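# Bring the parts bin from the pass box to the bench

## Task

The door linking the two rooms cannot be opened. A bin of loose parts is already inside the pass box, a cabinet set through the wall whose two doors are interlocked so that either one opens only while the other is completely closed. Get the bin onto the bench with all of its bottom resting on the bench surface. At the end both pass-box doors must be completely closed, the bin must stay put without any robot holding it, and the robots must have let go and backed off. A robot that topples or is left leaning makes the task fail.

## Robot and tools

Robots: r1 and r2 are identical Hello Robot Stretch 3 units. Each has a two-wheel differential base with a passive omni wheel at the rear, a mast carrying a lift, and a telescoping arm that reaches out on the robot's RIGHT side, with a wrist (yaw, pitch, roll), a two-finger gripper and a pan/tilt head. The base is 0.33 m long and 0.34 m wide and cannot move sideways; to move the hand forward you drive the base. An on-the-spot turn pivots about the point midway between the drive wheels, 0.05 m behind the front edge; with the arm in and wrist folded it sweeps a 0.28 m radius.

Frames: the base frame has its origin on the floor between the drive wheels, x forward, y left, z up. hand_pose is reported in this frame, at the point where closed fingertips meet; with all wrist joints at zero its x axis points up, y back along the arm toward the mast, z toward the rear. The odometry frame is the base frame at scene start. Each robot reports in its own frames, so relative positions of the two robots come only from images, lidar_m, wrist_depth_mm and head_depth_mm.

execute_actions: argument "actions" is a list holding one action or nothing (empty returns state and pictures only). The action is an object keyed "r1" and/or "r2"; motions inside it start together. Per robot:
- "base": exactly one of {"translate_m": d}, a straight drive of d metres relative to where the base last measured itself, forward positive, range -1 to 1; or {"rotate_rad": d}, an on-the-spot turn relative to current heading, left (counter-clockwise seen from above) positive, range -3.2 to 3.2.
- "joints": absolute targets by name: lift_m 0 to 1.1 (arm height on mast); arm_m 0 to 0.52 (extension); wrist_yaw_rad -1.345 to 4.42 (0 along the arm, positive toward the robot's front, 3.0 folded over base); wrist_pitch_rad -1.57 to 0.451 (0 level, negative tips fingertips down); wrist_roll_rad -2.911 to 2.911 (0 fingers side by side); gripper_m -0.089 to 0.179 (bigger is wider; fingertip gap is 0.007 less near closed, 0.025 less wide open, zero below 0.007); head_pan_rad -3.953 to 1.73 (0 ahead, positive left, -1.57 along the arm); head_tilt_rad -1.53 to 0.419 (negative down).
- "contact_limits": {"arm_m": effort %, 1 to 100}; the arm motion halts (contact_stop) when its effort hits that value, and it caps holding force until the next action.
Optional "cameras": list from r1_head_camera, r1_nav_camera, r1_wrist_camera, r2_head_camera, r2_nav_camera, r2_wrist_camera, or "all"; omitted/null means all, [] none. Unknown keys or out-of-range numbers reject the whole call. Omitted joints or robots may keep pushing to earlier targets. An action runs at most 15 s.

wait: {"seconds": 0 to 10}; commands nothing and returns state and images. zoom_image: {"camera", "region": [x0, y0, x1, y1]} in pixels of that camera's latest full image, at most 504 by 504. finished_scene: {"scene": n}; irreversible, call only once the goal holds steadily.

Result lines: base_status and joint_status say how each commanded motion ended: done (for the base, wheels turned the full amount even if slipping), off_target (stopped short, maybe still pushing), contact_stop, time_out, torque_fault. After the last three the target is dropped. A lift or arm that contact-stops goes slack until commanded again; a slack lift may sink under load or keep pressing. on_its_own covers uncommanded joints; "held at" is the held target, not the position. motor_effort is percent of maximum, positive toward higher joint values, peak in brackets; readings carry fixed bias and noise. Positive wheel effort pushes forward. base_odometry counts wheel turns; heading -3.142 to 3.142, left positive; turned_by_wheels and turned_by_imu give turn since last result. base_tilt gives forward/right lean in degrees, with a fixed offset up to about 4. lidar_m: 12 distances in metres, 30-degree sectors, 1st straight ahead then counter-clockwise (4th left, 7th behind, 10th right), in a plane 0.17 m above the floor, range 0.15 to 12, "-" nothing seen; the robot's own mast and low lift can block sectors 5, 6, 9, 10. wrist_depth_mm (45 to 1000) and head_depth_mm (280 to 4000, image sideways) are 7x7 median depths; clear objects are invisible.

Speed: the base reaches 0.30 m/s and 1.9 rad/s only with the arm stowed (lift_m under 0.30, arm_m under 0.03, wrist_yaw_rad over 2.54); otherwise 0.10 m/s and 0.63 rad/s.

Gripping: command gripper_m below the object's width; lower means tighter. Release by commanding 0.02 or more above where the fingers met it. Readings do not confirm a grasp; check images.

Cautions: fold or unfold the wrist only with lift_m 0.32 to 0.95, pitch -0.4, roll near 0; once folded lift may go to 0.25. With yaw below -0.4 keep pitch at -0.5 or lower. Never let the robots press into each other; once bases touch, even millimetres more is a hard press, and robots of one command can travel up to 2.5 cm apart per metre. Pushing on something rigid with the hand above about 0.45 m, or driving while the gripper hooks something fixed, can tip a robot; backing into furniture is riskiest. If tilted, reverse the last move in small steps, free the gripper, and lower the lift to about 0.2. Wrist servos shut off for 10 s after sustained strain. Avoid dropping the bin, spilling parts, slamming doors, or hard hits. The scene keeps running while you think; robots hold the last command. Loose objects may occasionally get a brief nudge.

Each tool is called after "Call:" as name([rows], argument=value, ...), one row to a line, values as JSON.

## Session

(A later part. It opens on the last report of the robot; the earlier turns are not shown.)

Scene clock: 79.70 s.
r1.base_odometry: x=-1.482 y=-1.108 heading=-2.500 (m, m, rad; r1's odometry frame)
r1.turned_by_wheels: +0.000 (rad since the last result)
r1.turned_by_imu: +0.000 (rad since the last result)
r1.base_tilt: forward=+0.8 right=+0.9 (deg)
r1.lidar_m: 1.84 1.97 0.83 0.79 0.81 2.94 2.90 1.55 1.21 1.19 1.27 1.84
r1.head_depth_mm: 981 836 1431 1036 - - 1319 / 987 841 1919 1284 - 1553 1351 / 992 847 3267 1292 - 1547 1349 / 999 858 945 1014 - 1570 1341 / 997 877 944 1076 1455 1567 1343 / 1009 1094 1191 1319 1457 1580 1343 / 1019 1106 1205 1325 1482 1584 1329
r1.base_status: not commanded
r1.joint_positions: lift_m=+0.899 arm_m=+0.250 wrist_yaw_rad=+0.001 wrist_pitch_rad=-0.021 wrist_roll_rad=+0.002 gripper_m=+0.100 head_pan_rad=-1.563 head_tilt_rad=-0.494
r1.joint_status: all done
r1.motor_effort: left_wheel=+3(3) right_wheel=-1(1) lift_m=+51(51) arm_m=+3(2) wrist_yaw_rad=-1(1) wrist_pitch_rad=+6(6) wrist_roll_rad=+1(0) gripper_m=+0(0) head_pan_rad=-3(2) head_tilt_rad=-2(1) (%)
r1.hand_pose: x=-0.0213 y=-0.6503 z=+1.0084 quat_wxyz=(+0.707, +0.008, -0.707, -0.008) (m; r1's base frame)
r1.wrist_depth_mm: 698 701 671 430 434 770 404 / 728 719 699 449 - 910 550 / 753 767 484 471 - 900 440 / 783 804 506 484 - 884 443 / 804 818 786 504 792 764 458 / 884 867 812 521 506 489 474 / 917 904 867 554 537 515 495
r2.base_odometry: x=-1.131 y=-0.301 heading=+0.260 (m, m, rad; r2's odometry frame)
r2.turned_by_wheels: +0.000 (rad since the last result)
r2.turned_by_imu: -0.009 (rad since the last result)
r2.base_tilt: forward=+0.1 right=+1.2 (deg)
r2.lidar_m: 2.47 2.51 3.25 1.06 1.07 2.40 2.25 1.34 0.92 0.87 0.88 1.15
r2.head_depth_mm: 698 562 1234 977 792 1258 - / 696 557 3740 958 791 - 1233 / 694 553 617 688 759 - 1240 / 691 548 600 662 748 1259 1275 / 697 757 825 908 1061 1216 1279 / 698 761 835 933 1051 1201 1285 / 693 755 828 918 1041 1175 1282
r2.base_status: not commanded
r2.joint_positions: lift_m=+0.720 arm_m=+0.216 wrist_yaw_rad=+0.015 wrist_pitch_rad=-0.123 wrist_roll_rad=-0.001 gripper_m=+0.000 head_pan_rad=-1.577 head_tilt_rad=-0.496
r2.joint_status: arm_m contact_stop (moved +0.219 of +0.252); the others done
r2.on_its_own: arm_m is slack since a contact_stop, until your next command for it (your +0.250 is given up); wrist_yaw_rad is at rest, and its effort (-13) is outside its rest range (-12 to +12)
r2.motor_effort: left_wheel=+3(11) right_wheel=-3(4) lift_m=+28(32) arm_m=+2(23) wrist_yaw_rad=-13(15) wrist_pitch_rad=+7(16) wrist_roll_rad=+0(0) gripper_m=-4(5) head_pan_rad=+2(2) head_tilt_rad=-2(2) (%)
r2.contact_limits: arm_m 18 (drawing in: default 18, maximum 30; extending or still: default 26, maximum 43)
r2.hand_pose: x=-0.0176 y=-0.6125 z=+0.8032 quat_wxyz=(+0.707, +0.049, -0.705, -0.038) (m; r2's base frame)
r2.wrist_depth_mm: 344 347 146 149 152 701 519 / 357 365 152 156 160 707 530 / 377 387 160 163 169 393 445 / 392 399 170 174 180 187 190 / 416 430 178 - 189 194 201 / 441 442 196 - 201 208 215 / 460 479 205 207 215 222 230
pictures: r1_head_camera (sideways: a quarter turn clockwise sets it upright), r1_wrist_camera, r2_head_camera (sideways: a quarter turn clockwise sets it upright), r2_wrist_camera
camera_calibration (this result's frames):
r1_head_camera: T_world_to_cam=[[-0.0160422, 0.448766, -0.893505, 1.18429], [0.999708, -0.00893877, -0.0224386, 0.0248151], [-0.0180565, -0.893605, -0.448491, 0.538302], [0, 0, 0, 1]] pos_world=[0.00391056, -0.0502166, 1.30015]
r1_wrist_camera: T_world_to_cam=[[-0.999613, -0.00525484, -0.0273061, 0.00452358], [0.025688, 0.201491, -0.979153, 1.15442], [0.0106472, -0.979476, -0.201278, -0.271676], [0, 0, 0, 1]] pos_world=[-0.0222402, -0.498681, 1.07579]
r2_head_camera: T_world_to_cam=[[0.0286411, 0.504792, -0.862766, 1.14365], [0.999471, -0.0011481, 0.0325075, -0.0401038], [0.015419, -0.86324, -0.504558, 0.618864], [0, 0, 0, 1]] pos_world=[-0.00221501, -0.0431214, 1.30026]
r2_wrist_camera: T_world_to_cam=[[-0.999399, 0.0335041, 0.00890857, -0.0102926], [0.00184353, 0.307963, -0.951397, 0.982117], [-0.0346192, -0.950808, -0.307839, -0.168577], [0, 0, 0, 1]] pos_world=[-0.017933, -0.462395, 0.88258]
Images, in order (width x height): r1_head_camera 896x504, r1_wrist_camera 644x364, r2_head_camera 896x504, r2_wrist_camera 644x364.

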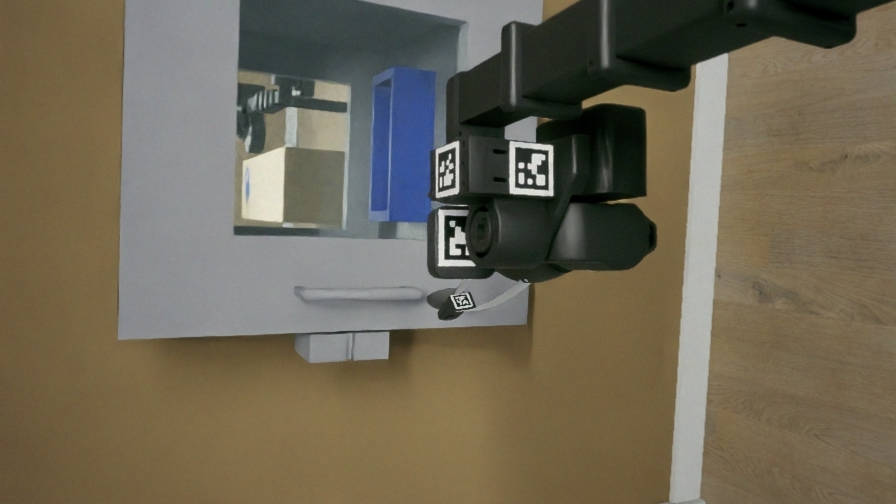

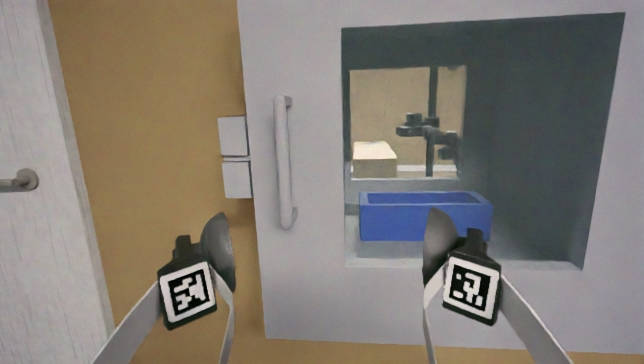

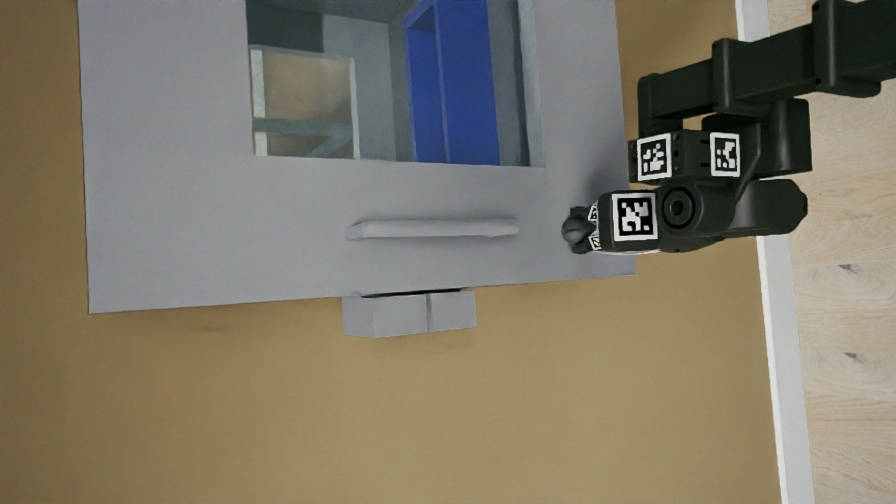

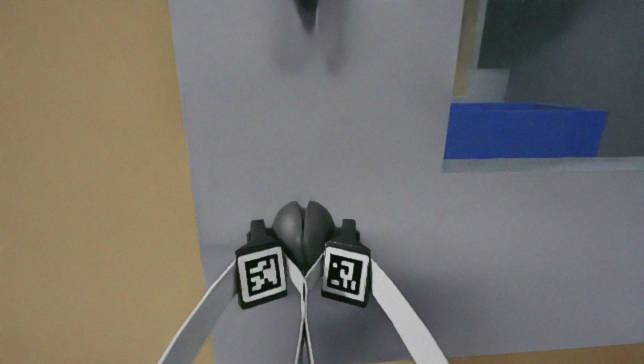

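Call:
execute_actions([
  {"r1":{"base":{"translate_m":0.045},"joints":{"lift_m":0.97,"arm_m":0.42}},"r2":{"joints":{"arm_m":0.0}}},
], cameras=["r1_head_camera","r1_wrist_camera"])

Scene clock: 86.67 s.
r1.base_odometry: x=-1.518 y=-1.135 heading=-2.500 (m, m, rad; r1's odometry frame)
r1.turned_by_wheels: +0.000 (rad since the last result)
r1.turned_by_imu: +0.000 (rad since the last result)
r1.base_tilt: forward=+0.8 right=+0.9 (deg)
r1.lidar_m: 1.80 1.93 0.81 0.82 0.80 2.98 2.95 1.56 1.22 1.20 1.28 1.84
r1.head_depth_mm: 986 842 1464 - 1422 1547 1347 / 992 847 - 1053 1412 1554 1352 / 999 850 - 1057 1422 1552 1343 / 1005 857 904 1043 1445 1563 1341 / 1008 1081 1146 1295 1462 1570 1340 / 1011 1100 1203 1325 1465 1588 1334 / 1022 1106 1210 1332 1482 1594 1334
r1.base_status: done
r1.joint_positions: lift_m=+0.969 arm_m=+0.420 wrist_yaw_rad=+0.000 wrist_pitch_rad=-0.021 wrist_roll_rad=+0.002 gripper_m=+0.100 head_pan_rad=-1.563 head_tilt_rad=-0.494
r1.joint_status: all done
r1.motor_effort: left_wheel=+3(8) right_wheel=-1(3) lift_m=+51(55) arm_m=+3(4) wrist_yaw_rad=-1(0) wrist_pitch_rad=+6(6) wrist_roll_rad=+0(0) gripper_m=+0(0) head_pan_rad=-3(2) head_tilt_rad=-1(2) (%)
r1.hand_pose: x=-0.0213 y=-0.8204 z=+1.0785 quat_wxyz=(+0.707, +0.008, -0.707, -0.008) (m; r1's base frame)
r1.wrist_depth_mm: 554 534 512 274 268 259 253 / 572 554 544 284 280 810 603 / 582 573 549 295 - 861 635 / 618 596 570 304 - 871 644 / 636 630 329 317 522 879 630 / 667 649 343 328 640 616 638 / 686 679 667 346 537 548 551
r2.base_odometry: x=-1.131 y=-0.301 heading=+0.260 (m, m, rad; r2's odometry frame)
r2.turned_by_wheels: +0.000 (rad since the last result)
r2.turned_by_imu: -0.002 (rad since the last result)
r2.base_tilt: forward=-0.2 right=+1.0 (deg)
r2.lidar_m: 2.47 2.52 3.23 1.06 1.07 2.40 2.26 1.34 0.92 0.87 0.88 1.15
r2.head_depth_mm: 696 561 1236 975 794 1281 1258 / 695 556 3691 964 793 1268 1257 / 696 552 619 687 771 1232 1295 / 690 547 597 660 762 1205 1270 / 693 759 820 910 1062 1211 1280 / 699 760 837 929 1049 1204 1275 / 692 756 829 922 1034 1181 1288
r2.base_status: not commanded
r2.joint_positions: lift_m=+0.720 arm_m=+0.000 wrist_yaw_rad=+0.000 wrist_pitch_rad=-0.121 wrist_roll_rad=-0.001 gripper_m=+0.000 head_pan_rad=-1.577 head_tilt_rad=-0.496
r2.joint_status: all done
r2.motor_effort: left_wheel=-1(2) right_wheel=-1(4) lift_m=+27(27) arm_m=-2(2) wrist_yaw_rad=+0(13) wrist_pitch_rad=+6(7) wrist_roll_rad=+0(0) gripper_m=-2(3) head_pan_rad=+2(2) head_tilt_rad=-1(1) (%)
r2.hand_pose: x=-0.0214 y=-0.3967 z=+0.8038 quat_wxyz=(+0.706, +0.043, -0.705, -0.043) (m; r2's base frame)
r2.wrist_depth_mm: 516 538 414 340 - 728 522 / 533 548 559 358 - 701 536 / 568 582 585 378 394 408 416 / 591 602 616 394 411 418 448 / 639 637 653 - 710 727 747 / 646 676 695 716 763 760 803 / 692 716 760 768 804 829 840
pictures: r1_head_camera (sideways: a quarter turn clockwise sets it upright), r1_wrist_camera
camera_calibration (this result's frames):
r1_head_camera: T_world_to_cam=[[-0.0160353, 0.448766, -0.893506, 1.18429], [0.999708, -0.00895426, -0.0224386, 0.0248151], [-0.0180703, -0.893605, -0.448491, 0.538302], [0, 0, 0, 1]] pos_world=[0.00390978, -0.0502166, 1.30015]
r1_wrist_camera: T_world_to_cam=[[-0.999614, -0.00512732, -0.0273038, 0.00561118], [0.0257169, 0.20098, -0.979258, 1.25704], [0.0105085, -0.979582, -0.200771, -0.424721], [0, 0, 0, 1]] pos_world=[-0.022255, -0.66866, 1.14585]
Images, in order (width x height): r1_head_camera 896x504, r1_wrist_camera 644x364.

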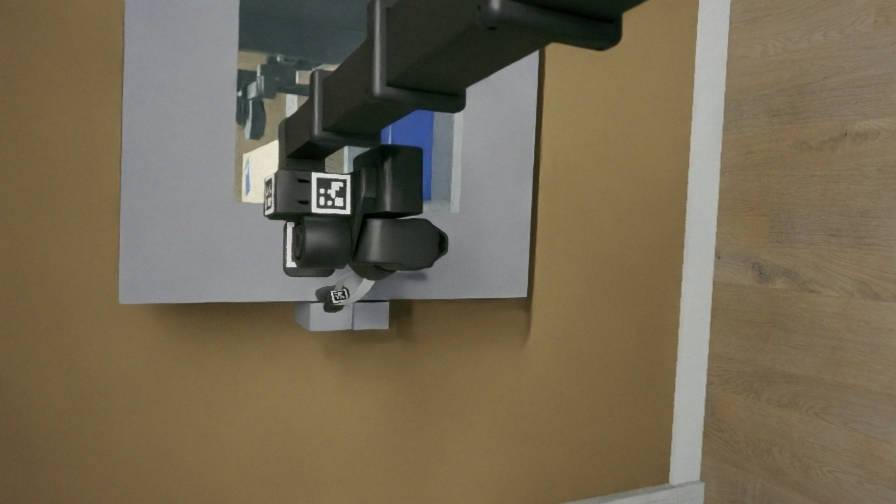

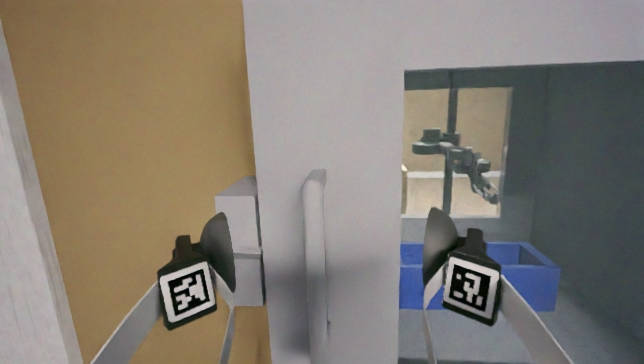

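Call:
execute_actions([
  {"r1":{"joints":{"lift_m":0.92,"arm_m":0.5,"gripper_m":0.07},"contact_limits":{"arm_m":18}}},
], cameras=["r1_wrist_camera"])

Call:
execute_actions([
  {"r1":{"joints":{"gripper_m":-0.03}}},
], cameras=["r1_wrist_camera"])

Call:
execute_actions([
  {"r1":{"joints":{"arm_m":0.4},"base":{"translate_m":-0.01}}},
], cameras=["r1_wrist_camera","r1_head_camera"])

Scene clock: 94.93 s.
r1.base_odometry: x=-1.518 y=-1.135 heading=-2.500 (m, m, rad; r1's odometry frame)
r1.turned_by_wheels: +0.000 (rad since the last result)
r1.turned_by_imu: +0.000 (rad since the last result)
r1.base_tilt: forward=+0.8 right=+0.9 (deg)
r1.lidar_m: 1.80 1.93 0.81 0.82 0.80 2.98 2.94 1.56 1.22 1.19 1.28 1.83
r1.head_depth_mm: 984 839 1480 1284 - 1557 1357 / 993 846 - - 1445 1554 1347 / 997 853 3240 1057 1434 1549 1345 / 1001 857 911 1044 1442 1566 1345 / 1009 1086 1152 1297 1454 1576 1338 / 1017 1103 1194 1318 1468 1587 1340 / 1021 1110 1211 1331 1481 1585 1332
r1.base_status: not commanded
r1.joint_positions: lift_m=+0.921 arm_m=+0.500 wrist_yaw_rad=+0.000 wrist_pitch_rad=-0.021 wrist_roll_rad=+0.002 gripper_m=+0.070 head_pan_rad=-1.563 head_tilt_rad=-0.494
r1.joint_status: all done
r1.motor_effort: left_wheel=+3(3) right_wheel=-1(1) lift_m=+15(42) arm_m=+3(3) wrist_yaw_rad=-1(1) wrist_pitch_rad=+6(6) wrist_roll_rad=+0(1) gripper_m=-1(81) head_pan_rad=-2(3) head_tilt_rad=-3(1) (%)
r1.contact_limits: arm_m 18 (drawing in: default 25, maximum 41; extending or still: default 33, maximum 55)
r1.hand_pose: x=-0.0213 y=-0.9004 z=+1.0300 quat_wxyz=(+0.707, +0.008, -0.707, -0.008) (m; r1's base frame)
r1.wrist_depth_mm: 467 453 207 201 196 697 614 / 481 476 215 207 204 - 649 / 507 490 223 213 212 - 640 / 526 506 230 221 219 - 644 / 551 537 240 230 229 824 619 / 574 559 - 237 236 532 547 / 594 584 563 251 250 495 479
r2.base_odometry: x=-1.131 y=-0.301 heading=+0.260 (m, m, rad; r2's odometry frame)
r2.turned_by_wheels: +0.000 (rad since the last result)
r2.turned_by_imu: -0.001 (rad since the last result)
r2.base_tilt: forward=-0.1 right=+1.1 (deg)
r2.lidar_m: 2.46 2.51 3.24 1.06 1.07 2.40 2.24 1.33 0.92 0.87 0.88 1.15
r2.head_depth_mm: 699 561 1225 971 793 1281 1268 / 696 557 3732 968 795 1263 1263 / 696 553 616 690 773 1235 1291 / 691 546 597 664 761 1219 1265 / 695 760 823 909 1063 1212 1276 / 696 761 835 928 1047 1196 1273 / 693 753 828 926 1040 1181 1289
r2.base_status: not commanded
r2.joint_positions: lift_m=+0.720 arm_m=+0.000 wrist_yaw_rad=+0.000 wrist_pitch_rad=-0.121 wrist_roll_rad=-0.001 gripper_m=+0.000 head_pan_rad=-1.577 head_tilt_rad=-0.496
r2.joint_status: not commanded
r2.motor_effort: left_wheel=-1(1) right_wheel=-1(0) lift_m=+28(28) arm_m=-2(2) wrist_yaw_rad=+0(0) wrist_pitch_rad=+6(6) wrist_roll_rad=+0(1) gripper_m=-2(3) head_pan_rad=+2(2) head_tilt_rad=-1(1) (%)
r2.hand_pose: x=-0.0214 y=-0.3967 z=+0.8038 quat_wxyz=(+0.706, +0.043, -0.705, -0.043) (m; r2's base frame)
r2.wrist_depth_mm: 514 537 412 346 - 725 521 / 541 538 554 356 - 695 521 / 556 582 589 381 391 404 422 / 586 596 623 396 412 426 437 / 616 641 649 - 714 742 764 / 667 675 683 732 738 768 805 / 682 710 751 762 781 825 863
pictures: r1_wrist_camera
camera_calibration (this result's frames):
r1_wrist_camera: T_world_to_cam=[[-0.999614, -0.00512893, -0.0273033, 0.00387267], [0.0257167, 0.200919, -0.97927, 1.22551], [0.0105084, -0.979594, -0.20071, -0.512915], [0, 0, 0, 1]] pos_world=[-0.022255, -0.748657, 1.09726]
Images, in order (width x height): r1_wrist_camera 644x364.

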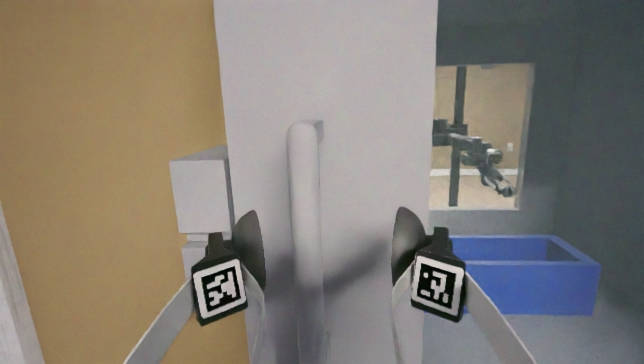

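Scene clock: 96.43 s.
r1.base_odometry: x=-1.518 y=-1.135 heading=-2.499 (m, m, rad; r1's odometry frame)
r1.turned_by_wheels: +0.001 (rad since the last result)
r1.turned_by_imu: +0.001 (rad since the last result)
r1.base_tilt: forward=+0.9 right=+0.9 (deg)
r1.lidar_m: 1.80 1.93 0.81 0.82 0.80 2.98 2.94 1.56 1.21 1.19 1.28 1.83
r1.head_depth_mm: 985 842 1483 1281 - 1556 1356 / 986 849 - - 1435 1546 1354 / 999 850 3262 1062 1427 1547 1350 / 1004 857 915 1048 1445 1560 1346 / 1011 1083 1145 1291 1456 1572 1342 / 1017 1102 1204 1323 1469 1590 1347 / 1021 1108 1212 1334 1484 1575 1332
r1.base_status: not commanded
r1.joint_positions: lift_m=+0.921 arm_m=+0.500 wrist_yaw_rad=+0.022 wrist_pitch_rad=-0.022 wrist_roll_rad=+0.002 gripper_m=-0.029 head_pan_rad=-1.563 head_tilt_rad=-0.494
r1.joint_status: all done
r1.on_its_own: wrist_yaw_rad is at rest, and its effort (-21) is outside its rest range (-12 to +12)
r1.motor_effort: left_wheel=+12(12) right_wheel=-12(12) lift_m=+15(14) arm_m=+3(3) wrist_yaw_rad=-21(23) wrist_pitch_rad=+6(6) wrist_roll_rad=+0(1) gripper_m=-17(92) head_pan_rad=-2(2) head_tilt_rad=-2(1) (%)
r1.hand_pose: x=-0.0159 y=-0.9003 z=+1.0298 quat_wxyz=(+0.707, +0.016, -0.707, +0.000) (m; r1's base frame)
r1.wrist_depth_mm: 473 465 443 201 195 709 635 / 495 480 461 209 203 - 681 / 522 501 475 215 210 - 671 / 538 519 234 222 219 - 687 / 565 542 247 228 225 803 642 / 577 572 256 - 382 523 515 / 611 597 564 254 249 487 480
r2.base_odometry: x=-1.131 y=-0.301 heading=+0.260 (m, m, rad; r2's odometry frame)
r2.turned_by_wheels: +0.000 (rad since the last result)
r2.turned_by_imu: +0.000 (rad since the last result)
r2.base_tilt: forward=-0.2 right=+1.1 (deg)
r2.lidar_m: 2.47 2.52 3.27 1.06 1.07 2.39 2.24 1.34 0.92 0.87 0.88 1.15
r2.head_depth_mm: 699 561 1238 978 791 1277 1255 / 693 557 3682 966 793 1263 1257 / 699 552 616 688 772 1230 1298 / 692 548 598 661 759 1214 1272 / 697 756 818 910 1065 1218 1270 / 697 761 839 930 1053 1198 1285 / 692 754 827 922 1035 1169 1278
r2.base_status: not commanded
r2.joint_positions: lift_m=+0.720 arm_m=+0.000 wrist_yaw_rad=+0.000 wrist_pitch_rad=-0.121 wrist_roll_rad=-0.001 gripper_m=+0.000 head_pan_rad=-1.577 head_tilt_rad=-0.496
r2.joint_status: not commanded
r2.motor_effort: left_wheel=-1(1) right_wheel=+0(0) lift_m=+28(28) arm_m=-1(2) wrist_yaw_rad=+0(0) wrist_pitch_rad=+6(6) wrist_roll_rad=+0(0) gripper_m=-3(2) head_pan_rad=+2(2) head_tilt_rad=-1(1) (%)
r2.hand_pose: x=-0.0214 y=-0.3967 z=+0.8038 quat_wxyz=(+0.706, +0.043, -0.705, -0.043) (m; r2's base frame)
r2.wrist_depth_mm: 504 532 408 339 - 732 533 / 536 560 560 356 - 693 531 / 563 570 591 377 399 404 420 / 593 617 613 397 416 429 442 / 643 627 647 - 700 718 760 / 661 692 684 736 745 767 827 / 689 714 742 787 806 825 867
pictures: r1_wrist_camera
camera_calibration (this result's frames):
r1_wrist_camera: T_world_to_cam=[[-0.99928, -0.0263376, -0.0273065, -0.00978935], [0.0214314, 0.202031, -0.979145, 1.226], [0.031305, -0.979025, -0.201321, -0.51146], [0, 0, 0, 1]] pos_world=[-0.0200459, -0.748679, 1.0972]
Images, in order (width x height): r1_wrist_camera 644x364.

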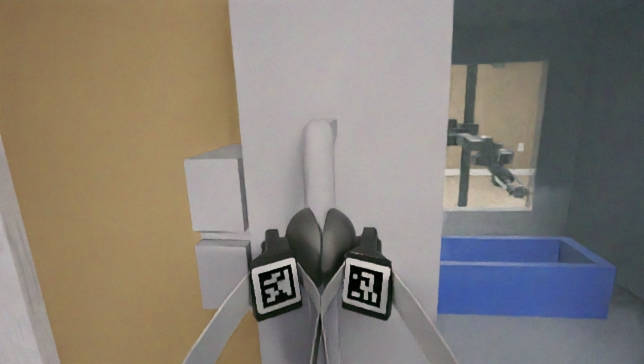

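Scene clock: 98.40 s.
r1.base_odometry: x=-1.510 y=-1.129 heading=-2.499 (m, m, rad; r1's odometry frame)
r1.turned_by_wheels: +0.000 (rad since the last result)
r1.turned_by_imu: -0.001 (rad since the last result)
r1.base_tilt: forward=+0.8 right=+0.9 (deg)
r1.lidar_m: 1.81 1.94 0.81 0.80 0.80 2.98 2.93 1.56 1.21 1.19 1.27 1.84
r1.head_depth_mm: 984 795 1468 1297 - 1553 1350 / 989 785 - - 1439 1549 1356 / 995 776 3287 979 1421 1551 1351 / 1002 767 827 - 1441 1558 1346 / 1006 1066 983 1300 1451 1571 1336 / 1014 1098 1202 1315 1467 1575 1335 / 1022 1107 1209 1333 1479 1589 1334
r1.base_status: done
r1.joint_positions: lift_m=+0.921 arm_m=+0.400 wrist_yaw_rad=+0.033 wrist_pitch_rad=-0.021 wrist_roll_rad=+0.002 gripper_m=-0.029 head_pan_rad=-1.563 head_tilt_rad=-0.494
r1.joint_status: all done
r1.on_its_own: wrist_yaw_rad is held at +0.043, not at your +0.000, by its stall guard, which is not easing now
r1.motor_effort: left_wheel=+0(22) right_wheel=+3(22) lift_m=+15(15) arm_m=-4(6) wrist_yaw_rad=+9(40) wrist_pitch_rad=+6(7) wrist_roll_rad=+1(1) gripper_m=-15(18) head_pan_rad=-3(2) head_tilt_rad=-3(2) (%)
r1.hand_pose: x=-0.0131 y=-0.8008 z=+1.0298 quat_wxyz=(+0.707, +0.019, -0.707, +0.004) (m; r1's base frame)
r1.wrist_depth_mm: 585 563 204 203 206 733 620 / 599 588 212 212 214 826 647 / 636 606 330 218 222 - 656 / 641 636 343 225 230 900 645 / 683 665 353 - 242 714 671 / 700 707 663 - 599 627 590 / 751 727 694 254 261 493 479
r2.base_odometry: x=-1.131 y=-0.301 heading=+0.260 (m, m, rad; r2's odometry frame)
r2.turned_by_wheels: +0.000 (rad since the last result)
r2.turned_by_imu: -0.001 (rad since the last result)
r2.base_tilt: forward=-0.1 right=+0.9 (deg)
r2.lidar_m: 2.46 2.52 3.26 1.06 1.07 2.39 2.25 1.34 0.92 0.87 0.89 1.14
r2.head_depth_mm: 697 562 1309 974 790 1287 1250 / 696 556 3102 967 795 1267 1258 / 693 553 617 689 773 1241 1295 / 694 548 596 661 763 1214 1272 / 694 758 823 909 1065 1225 1276 / 696 761 836 929 1046 1203 1281 / 692 754 828 918 1036 1186 1284
r2.base_status: not commanded
r2.joint_positions: lift_m=+0.720 arm_m=+0.000 wrist_yaw_rad=+0.000 wrist_pitch_rad=-0.121 wrist_roll_rad=-0.001 gripper_m=+0.000 head_pan_rad=-1.577 head_tilt_rad=-0.496
r2.joint_status: not commanded
r2.motor_effort: left_wheel=-1(1) right_wheel=+0(1) lift_m=+27(27) arm_m=-1(1) wrist_yaw_rad=-1(0) wrist_pitch_rad=+6(6) wrist_roll_rad=+0(0) gripper_m=-3(3) head_pan_rad=+2(2) head_tilt_rad=-1(1) (%)
r2.hand_pose: x=-0.0214 y=-0.3967 z=+0.8038 quat_wxyz=(+0.706, +0.043, -0.705, -0.043) (m; r2's base frame)
r2.wrist_depth_mm: 517 524 411 346 - 740 521 / 531 552 557 358 - 701 523 / 572 585 592 378 401 414 422 / 593 611 615 399 407 431 441 / 613 635 655 - 711 738 739 / 635 673 687 727 763 786 825 / 684 711 754 768 788 845 868
pictures: r1_head_camera (sideways: a quarter turn clockwise sets it upright), r1_wrist_camera
camera_calibration (this result's frames):
r1_head_camera: T_world_to_cam=[[-0.0160354, 0.448793, -0.893492, 1.18427], [0.999708, -0.00895382, -0.0224391, 0.0248158], [-0.0180707, -0.893591, -0.448518, 0.538337], [0, 0, 0, 1]] pos_world=[0.00390977, -0.0502165, 1.30015]
r1_wrist_camera: T_world_to_cam=[[-0.998934, -0.0372151, -0.0273058, -0.0130959], [0.0192326, 0.202191, -0.979157, 1.20597], [0.0419604, -0.978639, -0.201259, -0.413773], [0, 0, 0, 1]] pos_world=[-0.0189138, -0.649257, 1.0972]
Images, in order (width x height): r1_head_camera 896x504, r1_wrist_camera 644x364.

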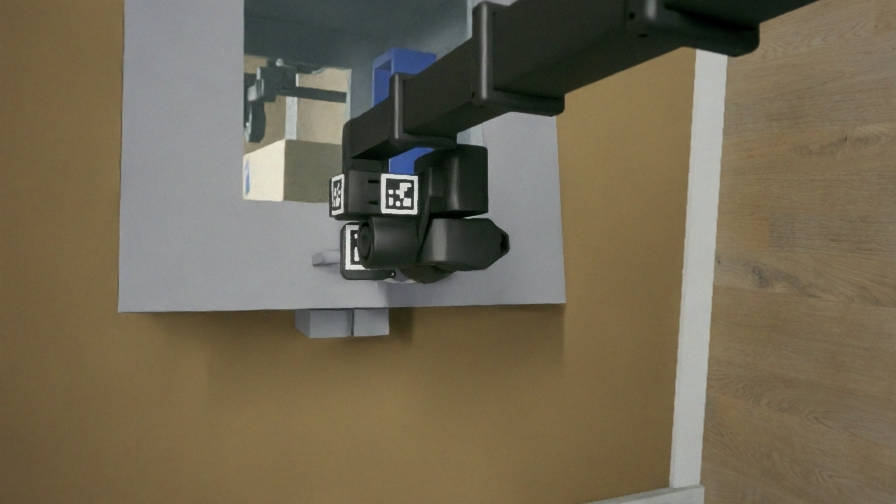

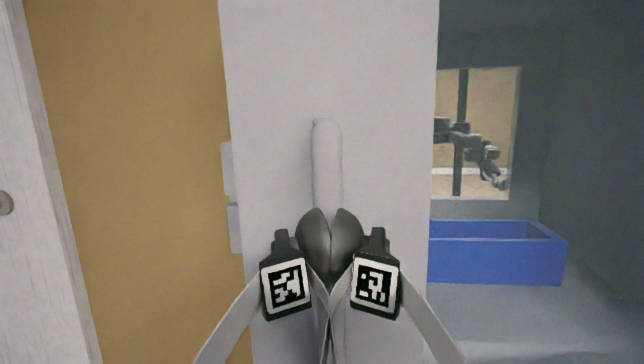

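Call:
execute_actions([
  {"r1":{"base":{"translate_m":-0.03},"joints":{"arm_m":0.30}}},
], cameras=["r1_head_camera"])

Scene clock: 117.20 s.
r1.base_odometry: x=-1.486 y=-1.111 heading=-2.499 (m, m, rad; r1's odometry frame)
r1.turned_by_wheels: +0.000 (rad since the last result)
r1.turned_by_imu: +0.000 (rad since the last result)
r1.base_tilt: forward=+0.8 right=+0.9 (deg)
r1.lidar_m: 1.84 1.97 0.83 0.79 0.80 2.95 2.90 1.56 1.21 1.19 1.27 1.84
r1.head_depth_mm: 981 749 1442 1266 - 1552 1349 / 989 721 1975 - 1432 1558 1352 / 996 699 3244 - 1461 1552 1347 / 996 675 734 - 1203 1550 1343 / 1000 683 941 1270 1430 1571 1340 / 1013 1100 1198 1314 1458 1591 1336 / 1019 1102 1205 1332 1470 1588 1338
r1.base_status: done
r1.joint_positions: lift_m=+0.921 arm_m=+0.300 wrist_yaw_rad=+0.026 wrist_pitch_rad=-0.022 wrist_roll_rad=+0.002 gripper_m=-0.029 head_pan_rad=-1.563 head_tilt_rad=-0.494
r1.joint_status: all done
r1.on_its_own: wrist_yaw_rad is held at +0.043, not at your +0.000, by its stall guard, which is not easing now; wrist_yaw_rad is at rest, and its effort (+16) is outside its rest range (-12 to +12)
r1.motor_effort: left_wheel=-1(13) right_wheel=+5(12) lift_m=+15(15) arm_m=-5(5) wrist_yaw_rad=+16(28) wrist_pitch_rad=+7(7) wrist_roll_rad=+0(1) gripper_m=-15(17) head_pan_rad=-3(3) head_tilt_rad=-1(2) (%)
r1.hand_pose: x=-0.0149 y=-0.7009 z=+1.0296 quat_wxyz=(+0.707, +0.017, -0.707, +0.001) (m; r1's base frame)
r1.wrist_depth_mm: 676 653 196 205 221 743 558 / 698 686 203 213 936 912 591 / 718 714 210 217 - 937 586 / 750 737 220 224 - 971 589 / 792 788 230 - 730 738 590 / 830 809 784 - 655 628 564 / 863 853 251 254 278 490 370
r2.base_odometry: x=-1.131 y=-0.301 heading=+0.260 (m, m, rad; r2's odometry frame)
r2.turned_by_wheels: +0.000 (rad since the last result)
r2.turned_by_imu: -0.001 (rad since the last result)
r2.base_tilt: forward=-0.2 right=+0.9 (deg)
r2.lidar_m: 2.47 2.52 3.26 1.06 1.07 2.40 2.24 1.34 0.92 0.87 0.88 1.16
r2.head_depth_mm: 699 560 3242 969 791 1290 1252 / 694 557 1436 964 791 1259 1258 / 695 552 618 691 772 1239 1294 / 690 548 596 660 763 1219 1268 / 693 757 818 909 1056 1210 1272 / 701 760 839 928 1047 1197 1286 / 694 754 829 922 1034 1188 1280
r2.base_status: not commanded
r2.joint_positions: lift_m=+0.720 arm_m=+0.000 wrist_yaw_rad=+0.000 wrist_pitch_rad=-0.121 wrist_roll_rad=-0.001 gripper_m=+0.000 head_pan_rad=-1.577 head_tilt_rad=-0.496
r2.joint_status: not commanded
r2.motor_effort: left_wheel=-1(1) right_wheel=-1(0) lift_m=+28(27) arm_m=-1(1) wrist_yaw_rad=+0(0) wrist_pitch_rad=+6(6) wrist_roll_rad=+0(0) gripper_m=-3(3) head_pan_rad=+2(2) head_tilt_rad=-1(1) (%)
r2.hand_pose: x=-0.0214 y=-0.3967 z=+0.8038 quat_wxyz=(+0.706, +0.043, -0.705, -0.043) (m; r2's base frame)
r2.wrist_depth_mm: 521 529 409 347 - 736 525 / 537 545 555 360 - 686 522 / 558 579 581 374 401 408 416 / 588 600 629 395 410 428 443 / 623 641 655 - 701 720 750 / 647 677 695 715 738 776 824 / 694 706 757 762 783 828 896
pictures: r1_head_camera (sideways: a quarter turn clockwise sets it upright)
camera_calibration (this result's frames):
r1_head_camera: T_world_to_cam=[[-0.0160353, 0.448793, -0.893492, 1.18427], [0.999708, -0.00895394, -0.0224391, 0.0248158], [-0.0180708, -0.893591, -0.448518, 0.538337], [0, 0, 0, 1]] pos_world=[0.00390976, -0.0502165, 1.30015]
Images, in order (width x height): r1_head_camera 896x504.

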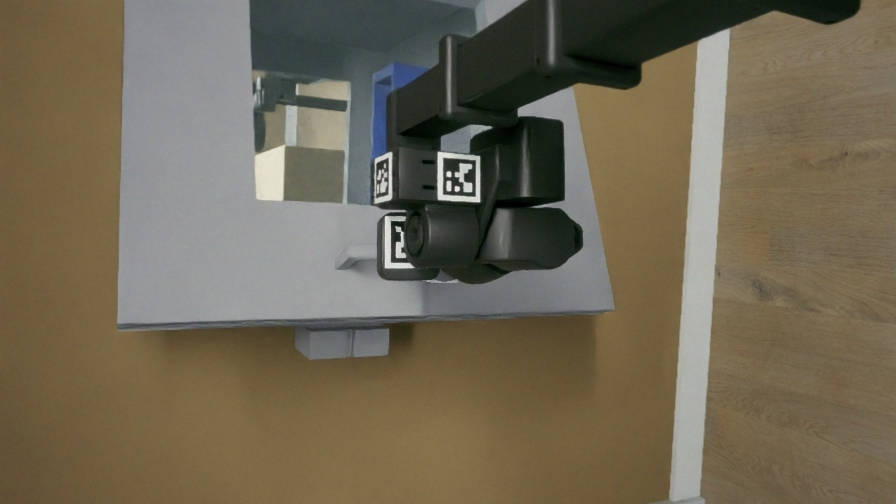

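Call:
execute_actions([
  {"r1":{"base":{"translate_m":-0.07},"joints":{"arm_m":0.20}}},
], cameras=["r1_head_camera"])

Call:
execute_actions([
  {"r1":{"base":{"translate_m":-0.09},"joints":{"arm_m":0.11}}},
], cameras=["r1_head_camera"])

Scene clock: 123.77 s.
r1.base_odometry: x=-1.430 y=-1.069 heading=-2.499 (m, m, rad; r1's odometry frame)
r1.turned_by_wheels: +0.000 (rad since the last result)
r1.turned_by_imu: +0.000 (rad since the last result)
r1.base_tilt: forward=+0.8 right=+0.9 (deg)
r1.lidar_m: 1.91 2.05 0.86 0.78 3.33 2.89 2.83 1.55 1.20 1.19 1.27 1.83
r1.head_depth_mm: 975 711 1192 970 - 1517 1353 / 983 668 1536 1283 - 1550 1351 / 987 628 3228 1291 - 1559 1351 / 985 590 645 683 - 1563 1346 / 992 558 615 674 755 1558 1344 / 1003 1079 1147 1308 1453 1583 1338 / 1013 1095 1195 1322 1465 1573 1329
r1.base_status: done
r1.joint_positions: lift_m=+0.921 arm_m=+0.200 wrist_yaw_rad=+0.054 wrist_pitch_rad=-0.024 wrist_roll_rad=+0.002 gripper_m=-0.029 head_pan_rad=-1.563 head_tilt_rad=-0.494
r1.joint_status: all done
r1.on_its_own: wrist_yaw_rad is held at +0.043, not at your +0.000, by its stall guard, which is not easing now
r1.motor_effort: left_wheel=+5(14) right_wheel=-4(13) lift_m=+15(15) arm_m=-3(5) wrist_yaw_rad=-12(34) wrist_pitch_rad=+7(7) wrist_roll_rad=+0(0) gripper_m=-16(17) head_pan_rad=-3(4) head_tilt_rad=-1(2) (%)
r1.hand_pose: x=-0.0076 y=-0.6004 z=+1.0292 quat_wxyz=(+0.707, +0.028, -0.707, +0.010) (m; r1's base frame)
r1.wrist_depth_mm: 804 776 190 211 715 717 372 / 825 802 195 217 - 869 506 / 856 828 204 219 - 875 508 / 891 882 211 223 - 866 423 / 948 916 219 230 831 791 442 / - 942 228 - 652 621 453 / - - 242 250 603 390 459
r2.base_odometry: x=-1.131 y=-0.301 heading=+0.260 (m, m, rad; r2's odometry frame)
r2.turned_by_wheels: +0.000 (rad since the last result)
r2.turned_by_imu: -0.001 (rad since the last result)
r2.base_tilt: forward=-0.2 right=+1.1 (deg)
r2.lidar_m: 2.46 2.51 3.26 1.06 1.07 2.40 2.24 1.34 0.92 0.87 0.88 1.15
r2.head_depth_mm: 700 563 3714 977 791 1281 1253 / 695 555 1560 965 789 1264 1266 / 697 551 619 689 770 1241 1294 / 691 547 597 663 760 1215 1272 / 697 760 822 907 1056 1213 1285 / 696 764 838 929 1050 1205 1284 / 692 753 830 925 1032 1182 1281
r2.base_status: not commanded
r2.joint_positions: lift_m=+0.720 arm_m=+0.000 wrist_yaw_rad=+0.000 wrist_pitch_rad=-0.121 wrist_roll_rad=-0.001 gripper_m=+0.000 head_pan_rad=-1.577 head_tilt_rad=-0.496
r2.joint_status: not commanded
r2.motor_effort: left_wheel=-1(1) right_wheel=+0(1) lift_m=+28(28) arm_m=-2(1) wrist_yaw_rad=-1(0) wrist_pitch_rad=+6(6) wrist_roll_rad=+1(1) gripper_m=-2(2) head_pan_rad=+2(2) head_tilt_rad=-2(2) (%)
r2.hand_pose: x=-0.0214 y=-0.3967 z=+0.8038 quat_wxyz=(+0.706, +0.043, -0.705, -0.043) (m; r2's base frame)
r2.wrist_depth_mm: 515 520 417 340 - 722 521 / 543 554 553 358 - 717 532 / 568 584 582 379 400 406 418 / 596 607 616 399 416 425 437 / 617 651 661 - 688 714 773 / 670 672 689 741 755 761 802 / 702 704 746 772 793 823 875
pictures: r1_head_camera (sideways: a quarter turn clockwise sets it upright)
camera_calibration (this result's frames):
r1_head_camera: T_world_to_cam=[[-0.0160353, 0.448793, -0.893492, 1.18427], [0.999708, -0.00895406, -0.0224391, 0.0248158], [-0.0180709, -0.893591, -0.448518, 0.538337], [0, 0, 0, 1]] pos_world=[0.00390976, -0.0502165, 1.30015]
Images, in order (width x height): r1_head_camera 896x504.

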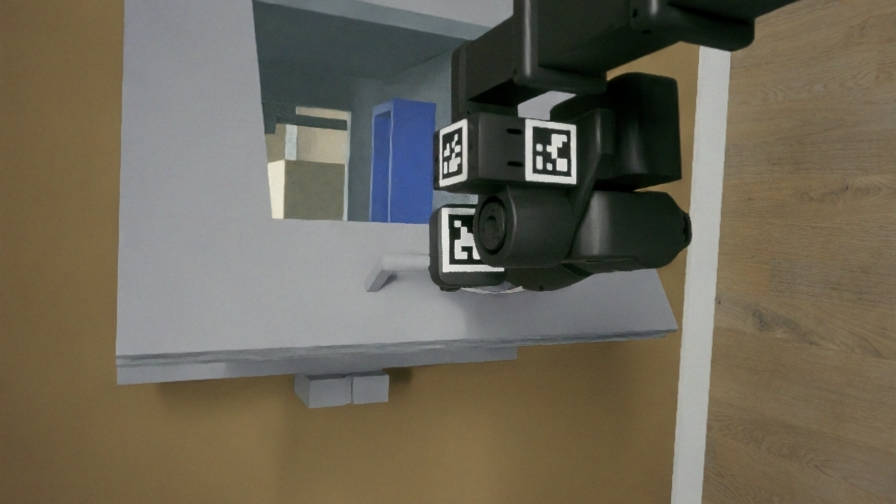

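Scene clock: 126.20 s.
r1.base_odometry: x=-1.358 y=-1.015 heading=-2.499 (m, m, rad; r1's odometry frame)
r1.turned_by_wheels: +0.000 (rad since the last result)
r1.turned_by_imu: +0.000 (rad since the last result)
r1.base_tilt: forward=+0.8 right=+0.9 (deg)
r1.lidar_m: 1.99 2.14 0.91 0.77 3.33 2.79 2.74 1.54 1.20 1.18 1.26 1.82
r1.head_depth_mm: 970 720 842 938 1039 - 1287 / 973 641 1409 1188 - - 1286 / 981 576 2274 1250 - - 1283 / 974 523 572 635 - - 1310 / 982 480 522 566 616 703 1339 / 988 465 521 1026 1416 1565 1333 / 1001 1079 1154 1312 1465 1585 1335
r1.base_status: done
r1.joint_positions: lift_m=+0.921 arm_m=+0.110 wrist_yaw_rad=+0.093 wrist_pitch_rad=-0.025 wrist_roll_rad=+0.002 gripper_m=-0.029 head_pan_rad=-1.563 head_tilt_rad=-0.494
r1.joint_status: all done
r1.on_its_own: wrist_yaw_rad is held at +0.094, not at your +0.000, by its stall guard, which is not easing now
r1.motor_effort: left_wheel=+3(11) right_wheel=-2(14) lift_m=+15(15) arm_m=-2(4) wrist_yaw_rad=+1(35) wrist_pitch_rad=+7(7) wrist_roll_rad=+1(0) gripper_m=-15(17) head_pan_rad=-2(2) head_tilt_rad=-2(2) (%)
r1.hand_pose: x=+0.0024 y=-0.5096 z=+1.0289 quat_wxyz=(+0.706, +0.042, -0.706, +0.024) (m; r1's base frame)
r1.wrist_depth_mm: 886 883 185 217 717 368 462 / 957 925 190 225 - 702 491 / - 934 196 219 - 712 719 / - - 202 224 - 695 740 / - - 209 233 917 689 775 / - - 213 - 679 508 783 / - - 233 250 394 471 838
r2.base_odometry: x=-1.131 y=-0.301 heading=+0.260 (m, m, rad; r2's odometry frame)
r2.turned_by_wheels: +0.000 (rad since the last result)
r2.turned_by_imu: -0.001 (rad since the last result)
r2.base_tilt: forward=-0.1 right=+1.0 (deg)
r2.lidar_m: 2.46 2.52 3.26 1.06 1.07 2.40 2.25 1.34 0.92 0.87 0.88 1.15
r2.head_depth_mm: 696 561 3700 975 791 1280 1261 / 694 558 3499 960 792 1262 1256 / 696 553 617 688 769 1235 1297 / 694 547 593 663 762 1202 1266 / 695 761 824 906 1059 1213 1285 / 699 756 838 930 1044 1192 1280 / 690 755 828 924 1033 1187 1284
r2.base_status: not commanded
r2.joint_positions: lift_m=+0.720 arm_m=+0.000 wrist_yaw_rad=+0.000 wrist_pitch_rad=-0.121 wrist_roll_rad=-0.001 gripper_m=+0.000 head_pan_rad=-1.577 head_tilt_rad=-0.496
r2.joint_status: not commanded
r2.motor_effort: left_wheel=-1(1) right_wheel=-1(0) lift_m=+28(28) arm_m=-2(2) wrist_yaw_rad=-1(0) wrist_pitch_rad=+6(6) wrist_roll_rad=+0(0) gripper_m=-2(3) head_pan_rad=+2(2) head_tilt_rad=-1(2) (%)
r2.hand_pose: x=-0.0214 y=-0.3967 z=+0.8038 quat_wxyz=(+0.706, +0.043, -0.705, -0.043) (m; r2's base frame)
r2.wrist_depth_mm: 520 520 414 341 - 743 530 / 550 548 554 358 - 715 523 / 575 582 588 384 397 406 419 / 593 595 615 397 410 429 447 / 620 644 638 - 716 733 764 / 662 678 668 719 755 778 837 / 700 716 740 752 779 836 874
pictures: r1_head_camera (sideways: a quarter turn clockwise sets it upright)
camera_calibration (this result's frames):
r1_head_camera: T_world_to_cam=[[-0.0160353, 0.448793, -0.893492, 1.18427], [0.999708, -0.00895406, -0.0224391, 0.0248158], [-0.0180709, -0.893591, -0.448518, 0.538337], [0, 0, 0, 1]] pos_world=[0.00390976, -0.0502165, 1.30015]
Images, in order (width x height): r1_head_camera 896x504.

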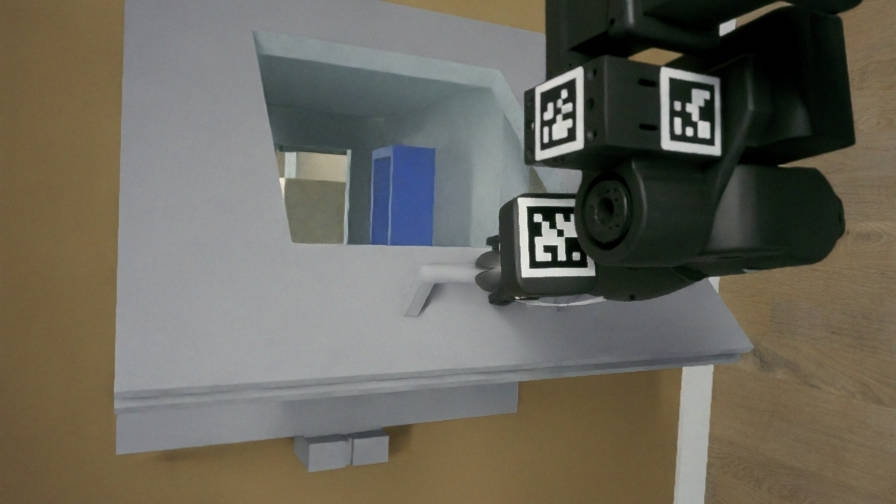

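Call:
execute_actions([
  {"r1":{"joints":{"gripper_m":0.08,"arm_m":0.0,"wrist_yaw_rad":0.0}}},
], cameras=[])

Call:
execute_actions([
  {"r1":{"base":{"translate_m":0.2},"joints":{"gripper_m":0.0,"arm_m":0.0}}},
], cameras=[])

Call:
execute_actions([
  {"r1":{"joints":{"arm_m":0.3}}},
], cameras=["r1_head_camera"])

Scene clock: 135.43 s.
r1.base_odometry: x=-1.358 y=-1.015 heading=-2.499 (m, m, rad; r1's odometry frame)
r1.turned_by_wheels: +0.000 (rad since the last result)
r1.turned_by_imu: +0.000 (rad since the last result)
r1.base_tilt: forward=+0.9 right=+0.9 (deg)
r1.lidar_m: 2.00 2.13 0.92 0.77 3.33 2.79 2.74 1.54 1.19 1.18 1.26 1.82
r1.head_depth_mm: 969 691 840 928 1378 1519 - / 977 594 1416 1186 899 1538 - / 978 521 1368 1249 1091 - - / 976 465 508 547 595 - - / 984 425 463 512 573 655 1336 / 991 905 987 1093 1447 1563 1338 / 1006 1082 1156 1314 1456 1584 1334
r1.base_status: not commanded
r1.joint_positions: lift_m=+0.921 arm_m=+0.003 wrist_yaw_rad=+0.001 wrist_pitch_rad=-0.022 wrist_roll_rad=+0.002 gripper_m=+0.080 head_pan_rad=-1.563 head_tilt_rad=-0.494
r1.joint_status: all done
joint sent to its limit — the command would take r1.arm_m past its lower limit, so that joint was sent only as far as its limit.
r1.motor_effort: left_wheel=+3(7) right_wheel=-1(10) lift_m=+15(15) arm_m=-4(5) wrist_yaw_rad=-2(38) wrist_pitch_rad=+6(8) wrist_roll_rad=+1(0) gripper_m=+0(79) head_pan_rad=-3(4) head_tilt_rad=-2(2) (%)
r1.hand_pose: x=-0.0211 y=-0.4035 z=+1.0296 quat_wxyz=(+0.707, +0.009, -0.707, -0.008) (m; r1's base frame)
r1.wrist_depth_mm: 951 936 242 285 398 587 828 / 993 988 249 297 - 674 834 / - - 261 274 - 677 864 / - - 273 289 - 925 882 / - - 283 300 892 974 947 / - - 285 304 788 - 978 / - - - 343 503 - -
r2.base_odometry: x=-1.131 y=-0.301 heading=+0.260 (m, m, rad; r2's odometry frame)
r2.turned_by_wheels: +0.000 (rad since the last result)
r2.turned_by_imu: -0.001 (rad since the last result)
r2.base_tilt: forward=-0.2 right=+1.0 (deg)
r2.lidar_m: 2.47 2.51 3.26 1.06 1.07 2.40 2.25 1.34 0.92 0.87 0.88 1.15
r2.head_depth_mm: 699 562 3667 980 793 1276 1252 / 698 557 3644 964 792 1265 1262 / 697 552 616 687 771 1233 1294 / 691 546 597 662 760 1219 1275 / 693 758 825 912 1062 1219 1275 / 698 762 842 929 1045 1199 1283 / 694 754 825 924 1033 1182 1277
r2.base_status: not commanded
r2.joint_positions: lift_m=+0.720 arm_m=+0.000 wrist_yaw_rad=+0.000 wrist_pitch_rad=-0.121 wrist_roll_rad=-0.001 gripper_m=+0.000 head_pan_rad=-1.577 head_tilt_rad=-0.496
r2.joint_status: not commanded
r2.motor_effort: left_wheel=-1(1) right_wheel=+0(0) lift_m=+28(28) arm_m=-2(2) wrist_yaw_rad=+0(0) wrist_pitch_rad=+6(6) wrist_roll_rad=+1(0) gripper_m=-3(2) head_pan_rad=+2(2) head_tilt_rad=-1(1) (%)
r2.hand_pose: x=-0.0214 y=-0.3967 z=+0.8038 quat_wxyz=(+0.706, +0.043, -0.705, -0.043) (m; r2's base frame)
r2.wrist_depth_mm: 510 527 411 343 - 736 537 / 535 542 562 358 - 707 522 / 555 581 571 378 394 403 421 / 593 599 621 396 406 426 438 / 616 650 665 - 710 739 756 / 638 663 698 730 751 794 814 / 691 700 758 759 786 824 868
pictures: none
No camera images: the call's "cameras" was empty. Leave "cameras" out to get every camera's image.

Scene clock: 138.60 s.
r1.base_odometry: x=-1.518 y=-1.135 heading=-2.499 (m, m, rad; r1's odometry frame)
r1.turned_by_wheels: +0.000 (rad since the last result)
r1.turned_by_imu: +0.000 (rad since the last result)
r1.base_tilt: forward=+0.8 right=+0.9 (deg)
r1.lidar_m: 1.80 1.93 0.81 0.81 0.80 2.99 2.94 1.56 1.21 1.19 1.28 1.84
r1.head_depth_mm: 985 435 475 535 624 836 - / 991 1386 2137 1126 594 653 - / 996 1395 3237 1247 1406 - - / 1004 911 1169 1119 1396 - - / 1010 1080 1149 1309 1453 1581 1345 / 1015 1099 1203 1322 1473 1588 1339 / 1021 1106 1208 1331 1484 1579 1338
r1.base_status: done
r1.joint_positions: lift_m=+0.921 arm_m=+0.003 wrist_yaw_rad=+0.001 wrist_pitch_rad=-0.022 wrist_roll_rad=+0.002 gripper_m=+0.000 head_pan_rad=-1.563 head_tilt_rad=-0.494
r1.joint_status: all done
joint sent to its limit — the command would take r1.arm_m past its lower limit, so that joint was sent only as far as its limit.
r1.motor_effort: left_wheel=+3(7) right_wheel=-1(2) lift_m=+15(15) arm_m=-4(3) wrist_yaw_rad=-1(2) wrist_pitch_rad=+7(6) wrist_roll_rad=+0(0) gripper_m=-3(79) head_pan_rad=-2(2) head_tilt_rad=-2(2) (%)
r1.hand_pose: x=-0.0211 y=-0.4035 z=+1.0296 quat_wxyz=(+0.707, +0.009, -0.707, -0.008) (m; r1's base frame)
r1.wrist_depth_mm: 992 940 913 699 699 241 475 / - 959 958 944 - 255 663 / - - 976 974 - 267 590 / - - - - - 272 613 / - - - - 901 289 745 / - - - - - 302 971 / - - - - - 323 -
r2.base_odometry: x=-1.131 y=-0.301 heading=+0.260 (m, m, rad; r2's odometry frame)
r2.turned_by_wheels: +0.000 (rad since the last result)
r2.turned_by_imu: -0.001 (rad since the last result)
r2.base_tilt: forward=-0.1 right=+1.1 (deg)
r2.lidar_m: 2.46 2.51 3.25 1.06 1.07 2.40 2.24 1.34 0.92 0.87 0.88 1.15
r2.head_depth_mm: 695 562 3668 979 790 1280 1263 / 696 555 3704 965 791 1264 1269 / 696 552 618 690 774 1231 1298 / 693 549 598 661 762 1216 1269 / 698 757 821 912 1060 1215 1271 / 697 761 835 933 1052 1191 1280 / 692 753 833 923 1033 1180 1287
r2.base_status: not commanded
r2.joint_positions: lift_m=+0.720 arm_m=+0.000 wrist_yaw_rad=+0.000 wrist_pitch_rad=-0.121 wrist_roll_rad=-0.001 gripper_m=+0.000 head_pan_rad=-1.577 head_tilt_rad=-0.496
r2.joint_status: not commanded
r2.motor_effort: left_wheel=-1(1) right_wheel=+0(0) lift_m=+28(28) arm_m=-2(1) wrist_yaw_rad=+0(1) wrist_pitch_rad=+6(6) wrist_roll_rad=+0(0) gripper_m=-3(3) head_pan_rad=+2(2) head_tilt_rad=-1(1) (%)
r2.hand_pose: x=-0.0214 y=-0.3967 z=+0.8038 quat_wxyz=(+0.706, +0.043, -0.705, -0.043) (m; r2's base frame)
r2.wrist_depth_mm: 518 523 413 340 - 733 517 / 534 549 558 358 - 706 519 / 572 585 584 378 397 405 416 / 587 602 620 401 414 420 447 / 624 640 668 - 688 733 749 / 649 656 686 735 755 776 807 / 705 708 756 771 793 847 852
pictures: none
No camera images: the call's "cameras" was empty. Leave "cameras" out to get every camera's image.

Scene clock: 142.00 s.
r1.base_odometry: x=-1.518 y=-1.135 heading=-2.499 (m, m, rad; r1's odometry frame)
r1.turned_by_wheels: +0.000 (rad since the last result)
r1.turned_by_imu: +0.000 (rad since the last result)
r1.base_tilt: forward=+0.8 right=+0.9 (deg)
r1.lidar_m: 1.81 1.93 0.81 0.81 0.80 2.98 2.94 1.56 1.22 1.19 1.28 1.83
r1.head_depth_mm: 983 434 474 534 - 1508 1355 / 991 1388 2164 - 609 664 1342 / 993 1399 3227 - 1454 1542 1352 / 1001 908 1170 - 1475 1564 1349 / 1013 1083 1149 1303 1455 1580 1340 / 1018 1097 1201 1318 1465 1585 1337 / 1024 1113 1214 1335 1480 1573 1339
r1.base_status: not commanded
r1.joint_positions: lift_m=+0.921 arm_m=+0.300 wrist_yaw_rad=+0.000 wrist_pitch_rad=-0.021 wrist_roll_rad=+0.002 gripper_m=+0.000 head_pan_rad=-1.563 head_tilt_rad=-0.494
r1.joint_status: all done
r1.motor_effort: left_wheel=+2(3) right_wheel=-1(2) lift_m=+15(15) arm_m=+3(3) wrist_yaw_rad=-1(2) wrist_pitch_rad=+6(7) wrist_roll_rad=+1(0) gripper_m=-2(3) head_pan_rad=-3(2) head_tilt_rad=-1(3) (%)
r1.hand_pose: x=-0.0213 y=-0.7004 z=+1.0298 quat_wxyz=(+0.707, +0.008, -0.707, -0.008) (m; r1's base frame)
r1.wrist_depth_mm: 655 654 636 481 713 735 583 / 680 682 657 482 - 917 623 / 708 698 685 474 - 943 622 / 734 735 714 476 - 984 630 / 769 761 735 603 732 722 626 / 807 795 774 - 636 631 586 / 856 840 809 527 521 497 491
r2.base_odometry: x=-1.131 y=-0.301 heading=+0.260 (m, m, rad; r2's odometry frame)
r2.turned_by_wheels: +0.000 (rad since the last result)
r2.turned_by_imu: -0.001 (rad since the last result)
r2.base_tilt: forward=-0.1 right=+1.0 (deg)
r2.lidar_m: 2.47 2.51 3.25 1.06 1.07 2.39 2.24 1.34 0.92 0.87 0.88 1.15
r2.head_depth_mm: 700 563 3704 974 787 1285 1247 / 695 555 3752 964 795 1266 1262 / 696 554 617 688 770 1234 1291 / 690 546 598 660 761 1218 1273 / 695 759 822 906 1057 1209 1264 / 697 764 834 930 1042 1197 1290 / 692 753 833 920 1037 1182 1285
r2.base_status: not commanded
r2.joint_positions: lift_m=+0.720 arm_m=+0.000 wrist_yaw_rad=+0.000 wrist_pitch_rad=-0.121 wrist_roll_rad=-0.001 gripper_m=+0.000 head_pan_rad=-1.577 head_tilt_rad=-0.496
r2.joint_status: not commanded
r2.motor_effort: left_wheel=-1(1) right_wheel=+0(1) lift_m=+28(27) arm_m=-2(2) wrist_yaw_rad=+0(0) wrist_pitch_rad=+6(6) wrist_roll_rad=+0(0) gripper_m=-2(3) head_pan_rad=+2(2) head_tilt_rad=-1(2) (%)
r2.hand_pose: x=-0.0214 y=-0.3967 z=+0.8038 quat_wxyz=(+0.706, +0.043, -0.705, -0.043) (m; r2's base frame)
r2.wrist_depth_mm: 508 525 415 343 - 728 521 / 533 551 559 360 - 688 524 / 565 580 579 376 392 408 415 / 591 600 632 396 411 426 443 / 621 638 654 - 716 730 753 / 653 658 680 721 761 765 802 / 686 717 735 770 796 829 867
pictures: r1_head_camera (sideways: a quarter turn clockwise sets it upright)
camera_calibration (this result's frames):
r1_head_camera: T_world_to_cam=[[-0.0160277, 0.448794, -0.893492, 1.18427], [0.999708, -0.00897097, -0.0224391, 0.0248158], [-0.018086, -0.89359, -0.448519, 0.538338], [0, 0, 0, 1]] pos_world=[0.00390891, -0.0502165, 1.30015]
Images, in order (width x height): r1_head_camera 896x504.

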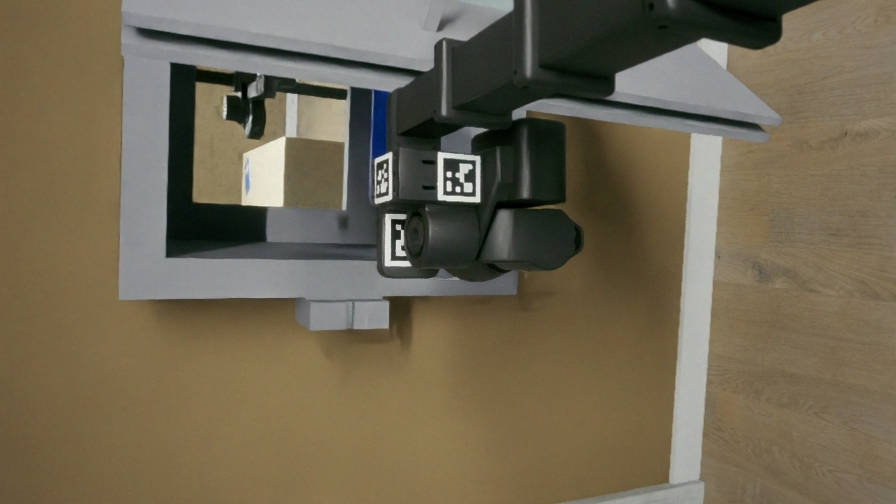

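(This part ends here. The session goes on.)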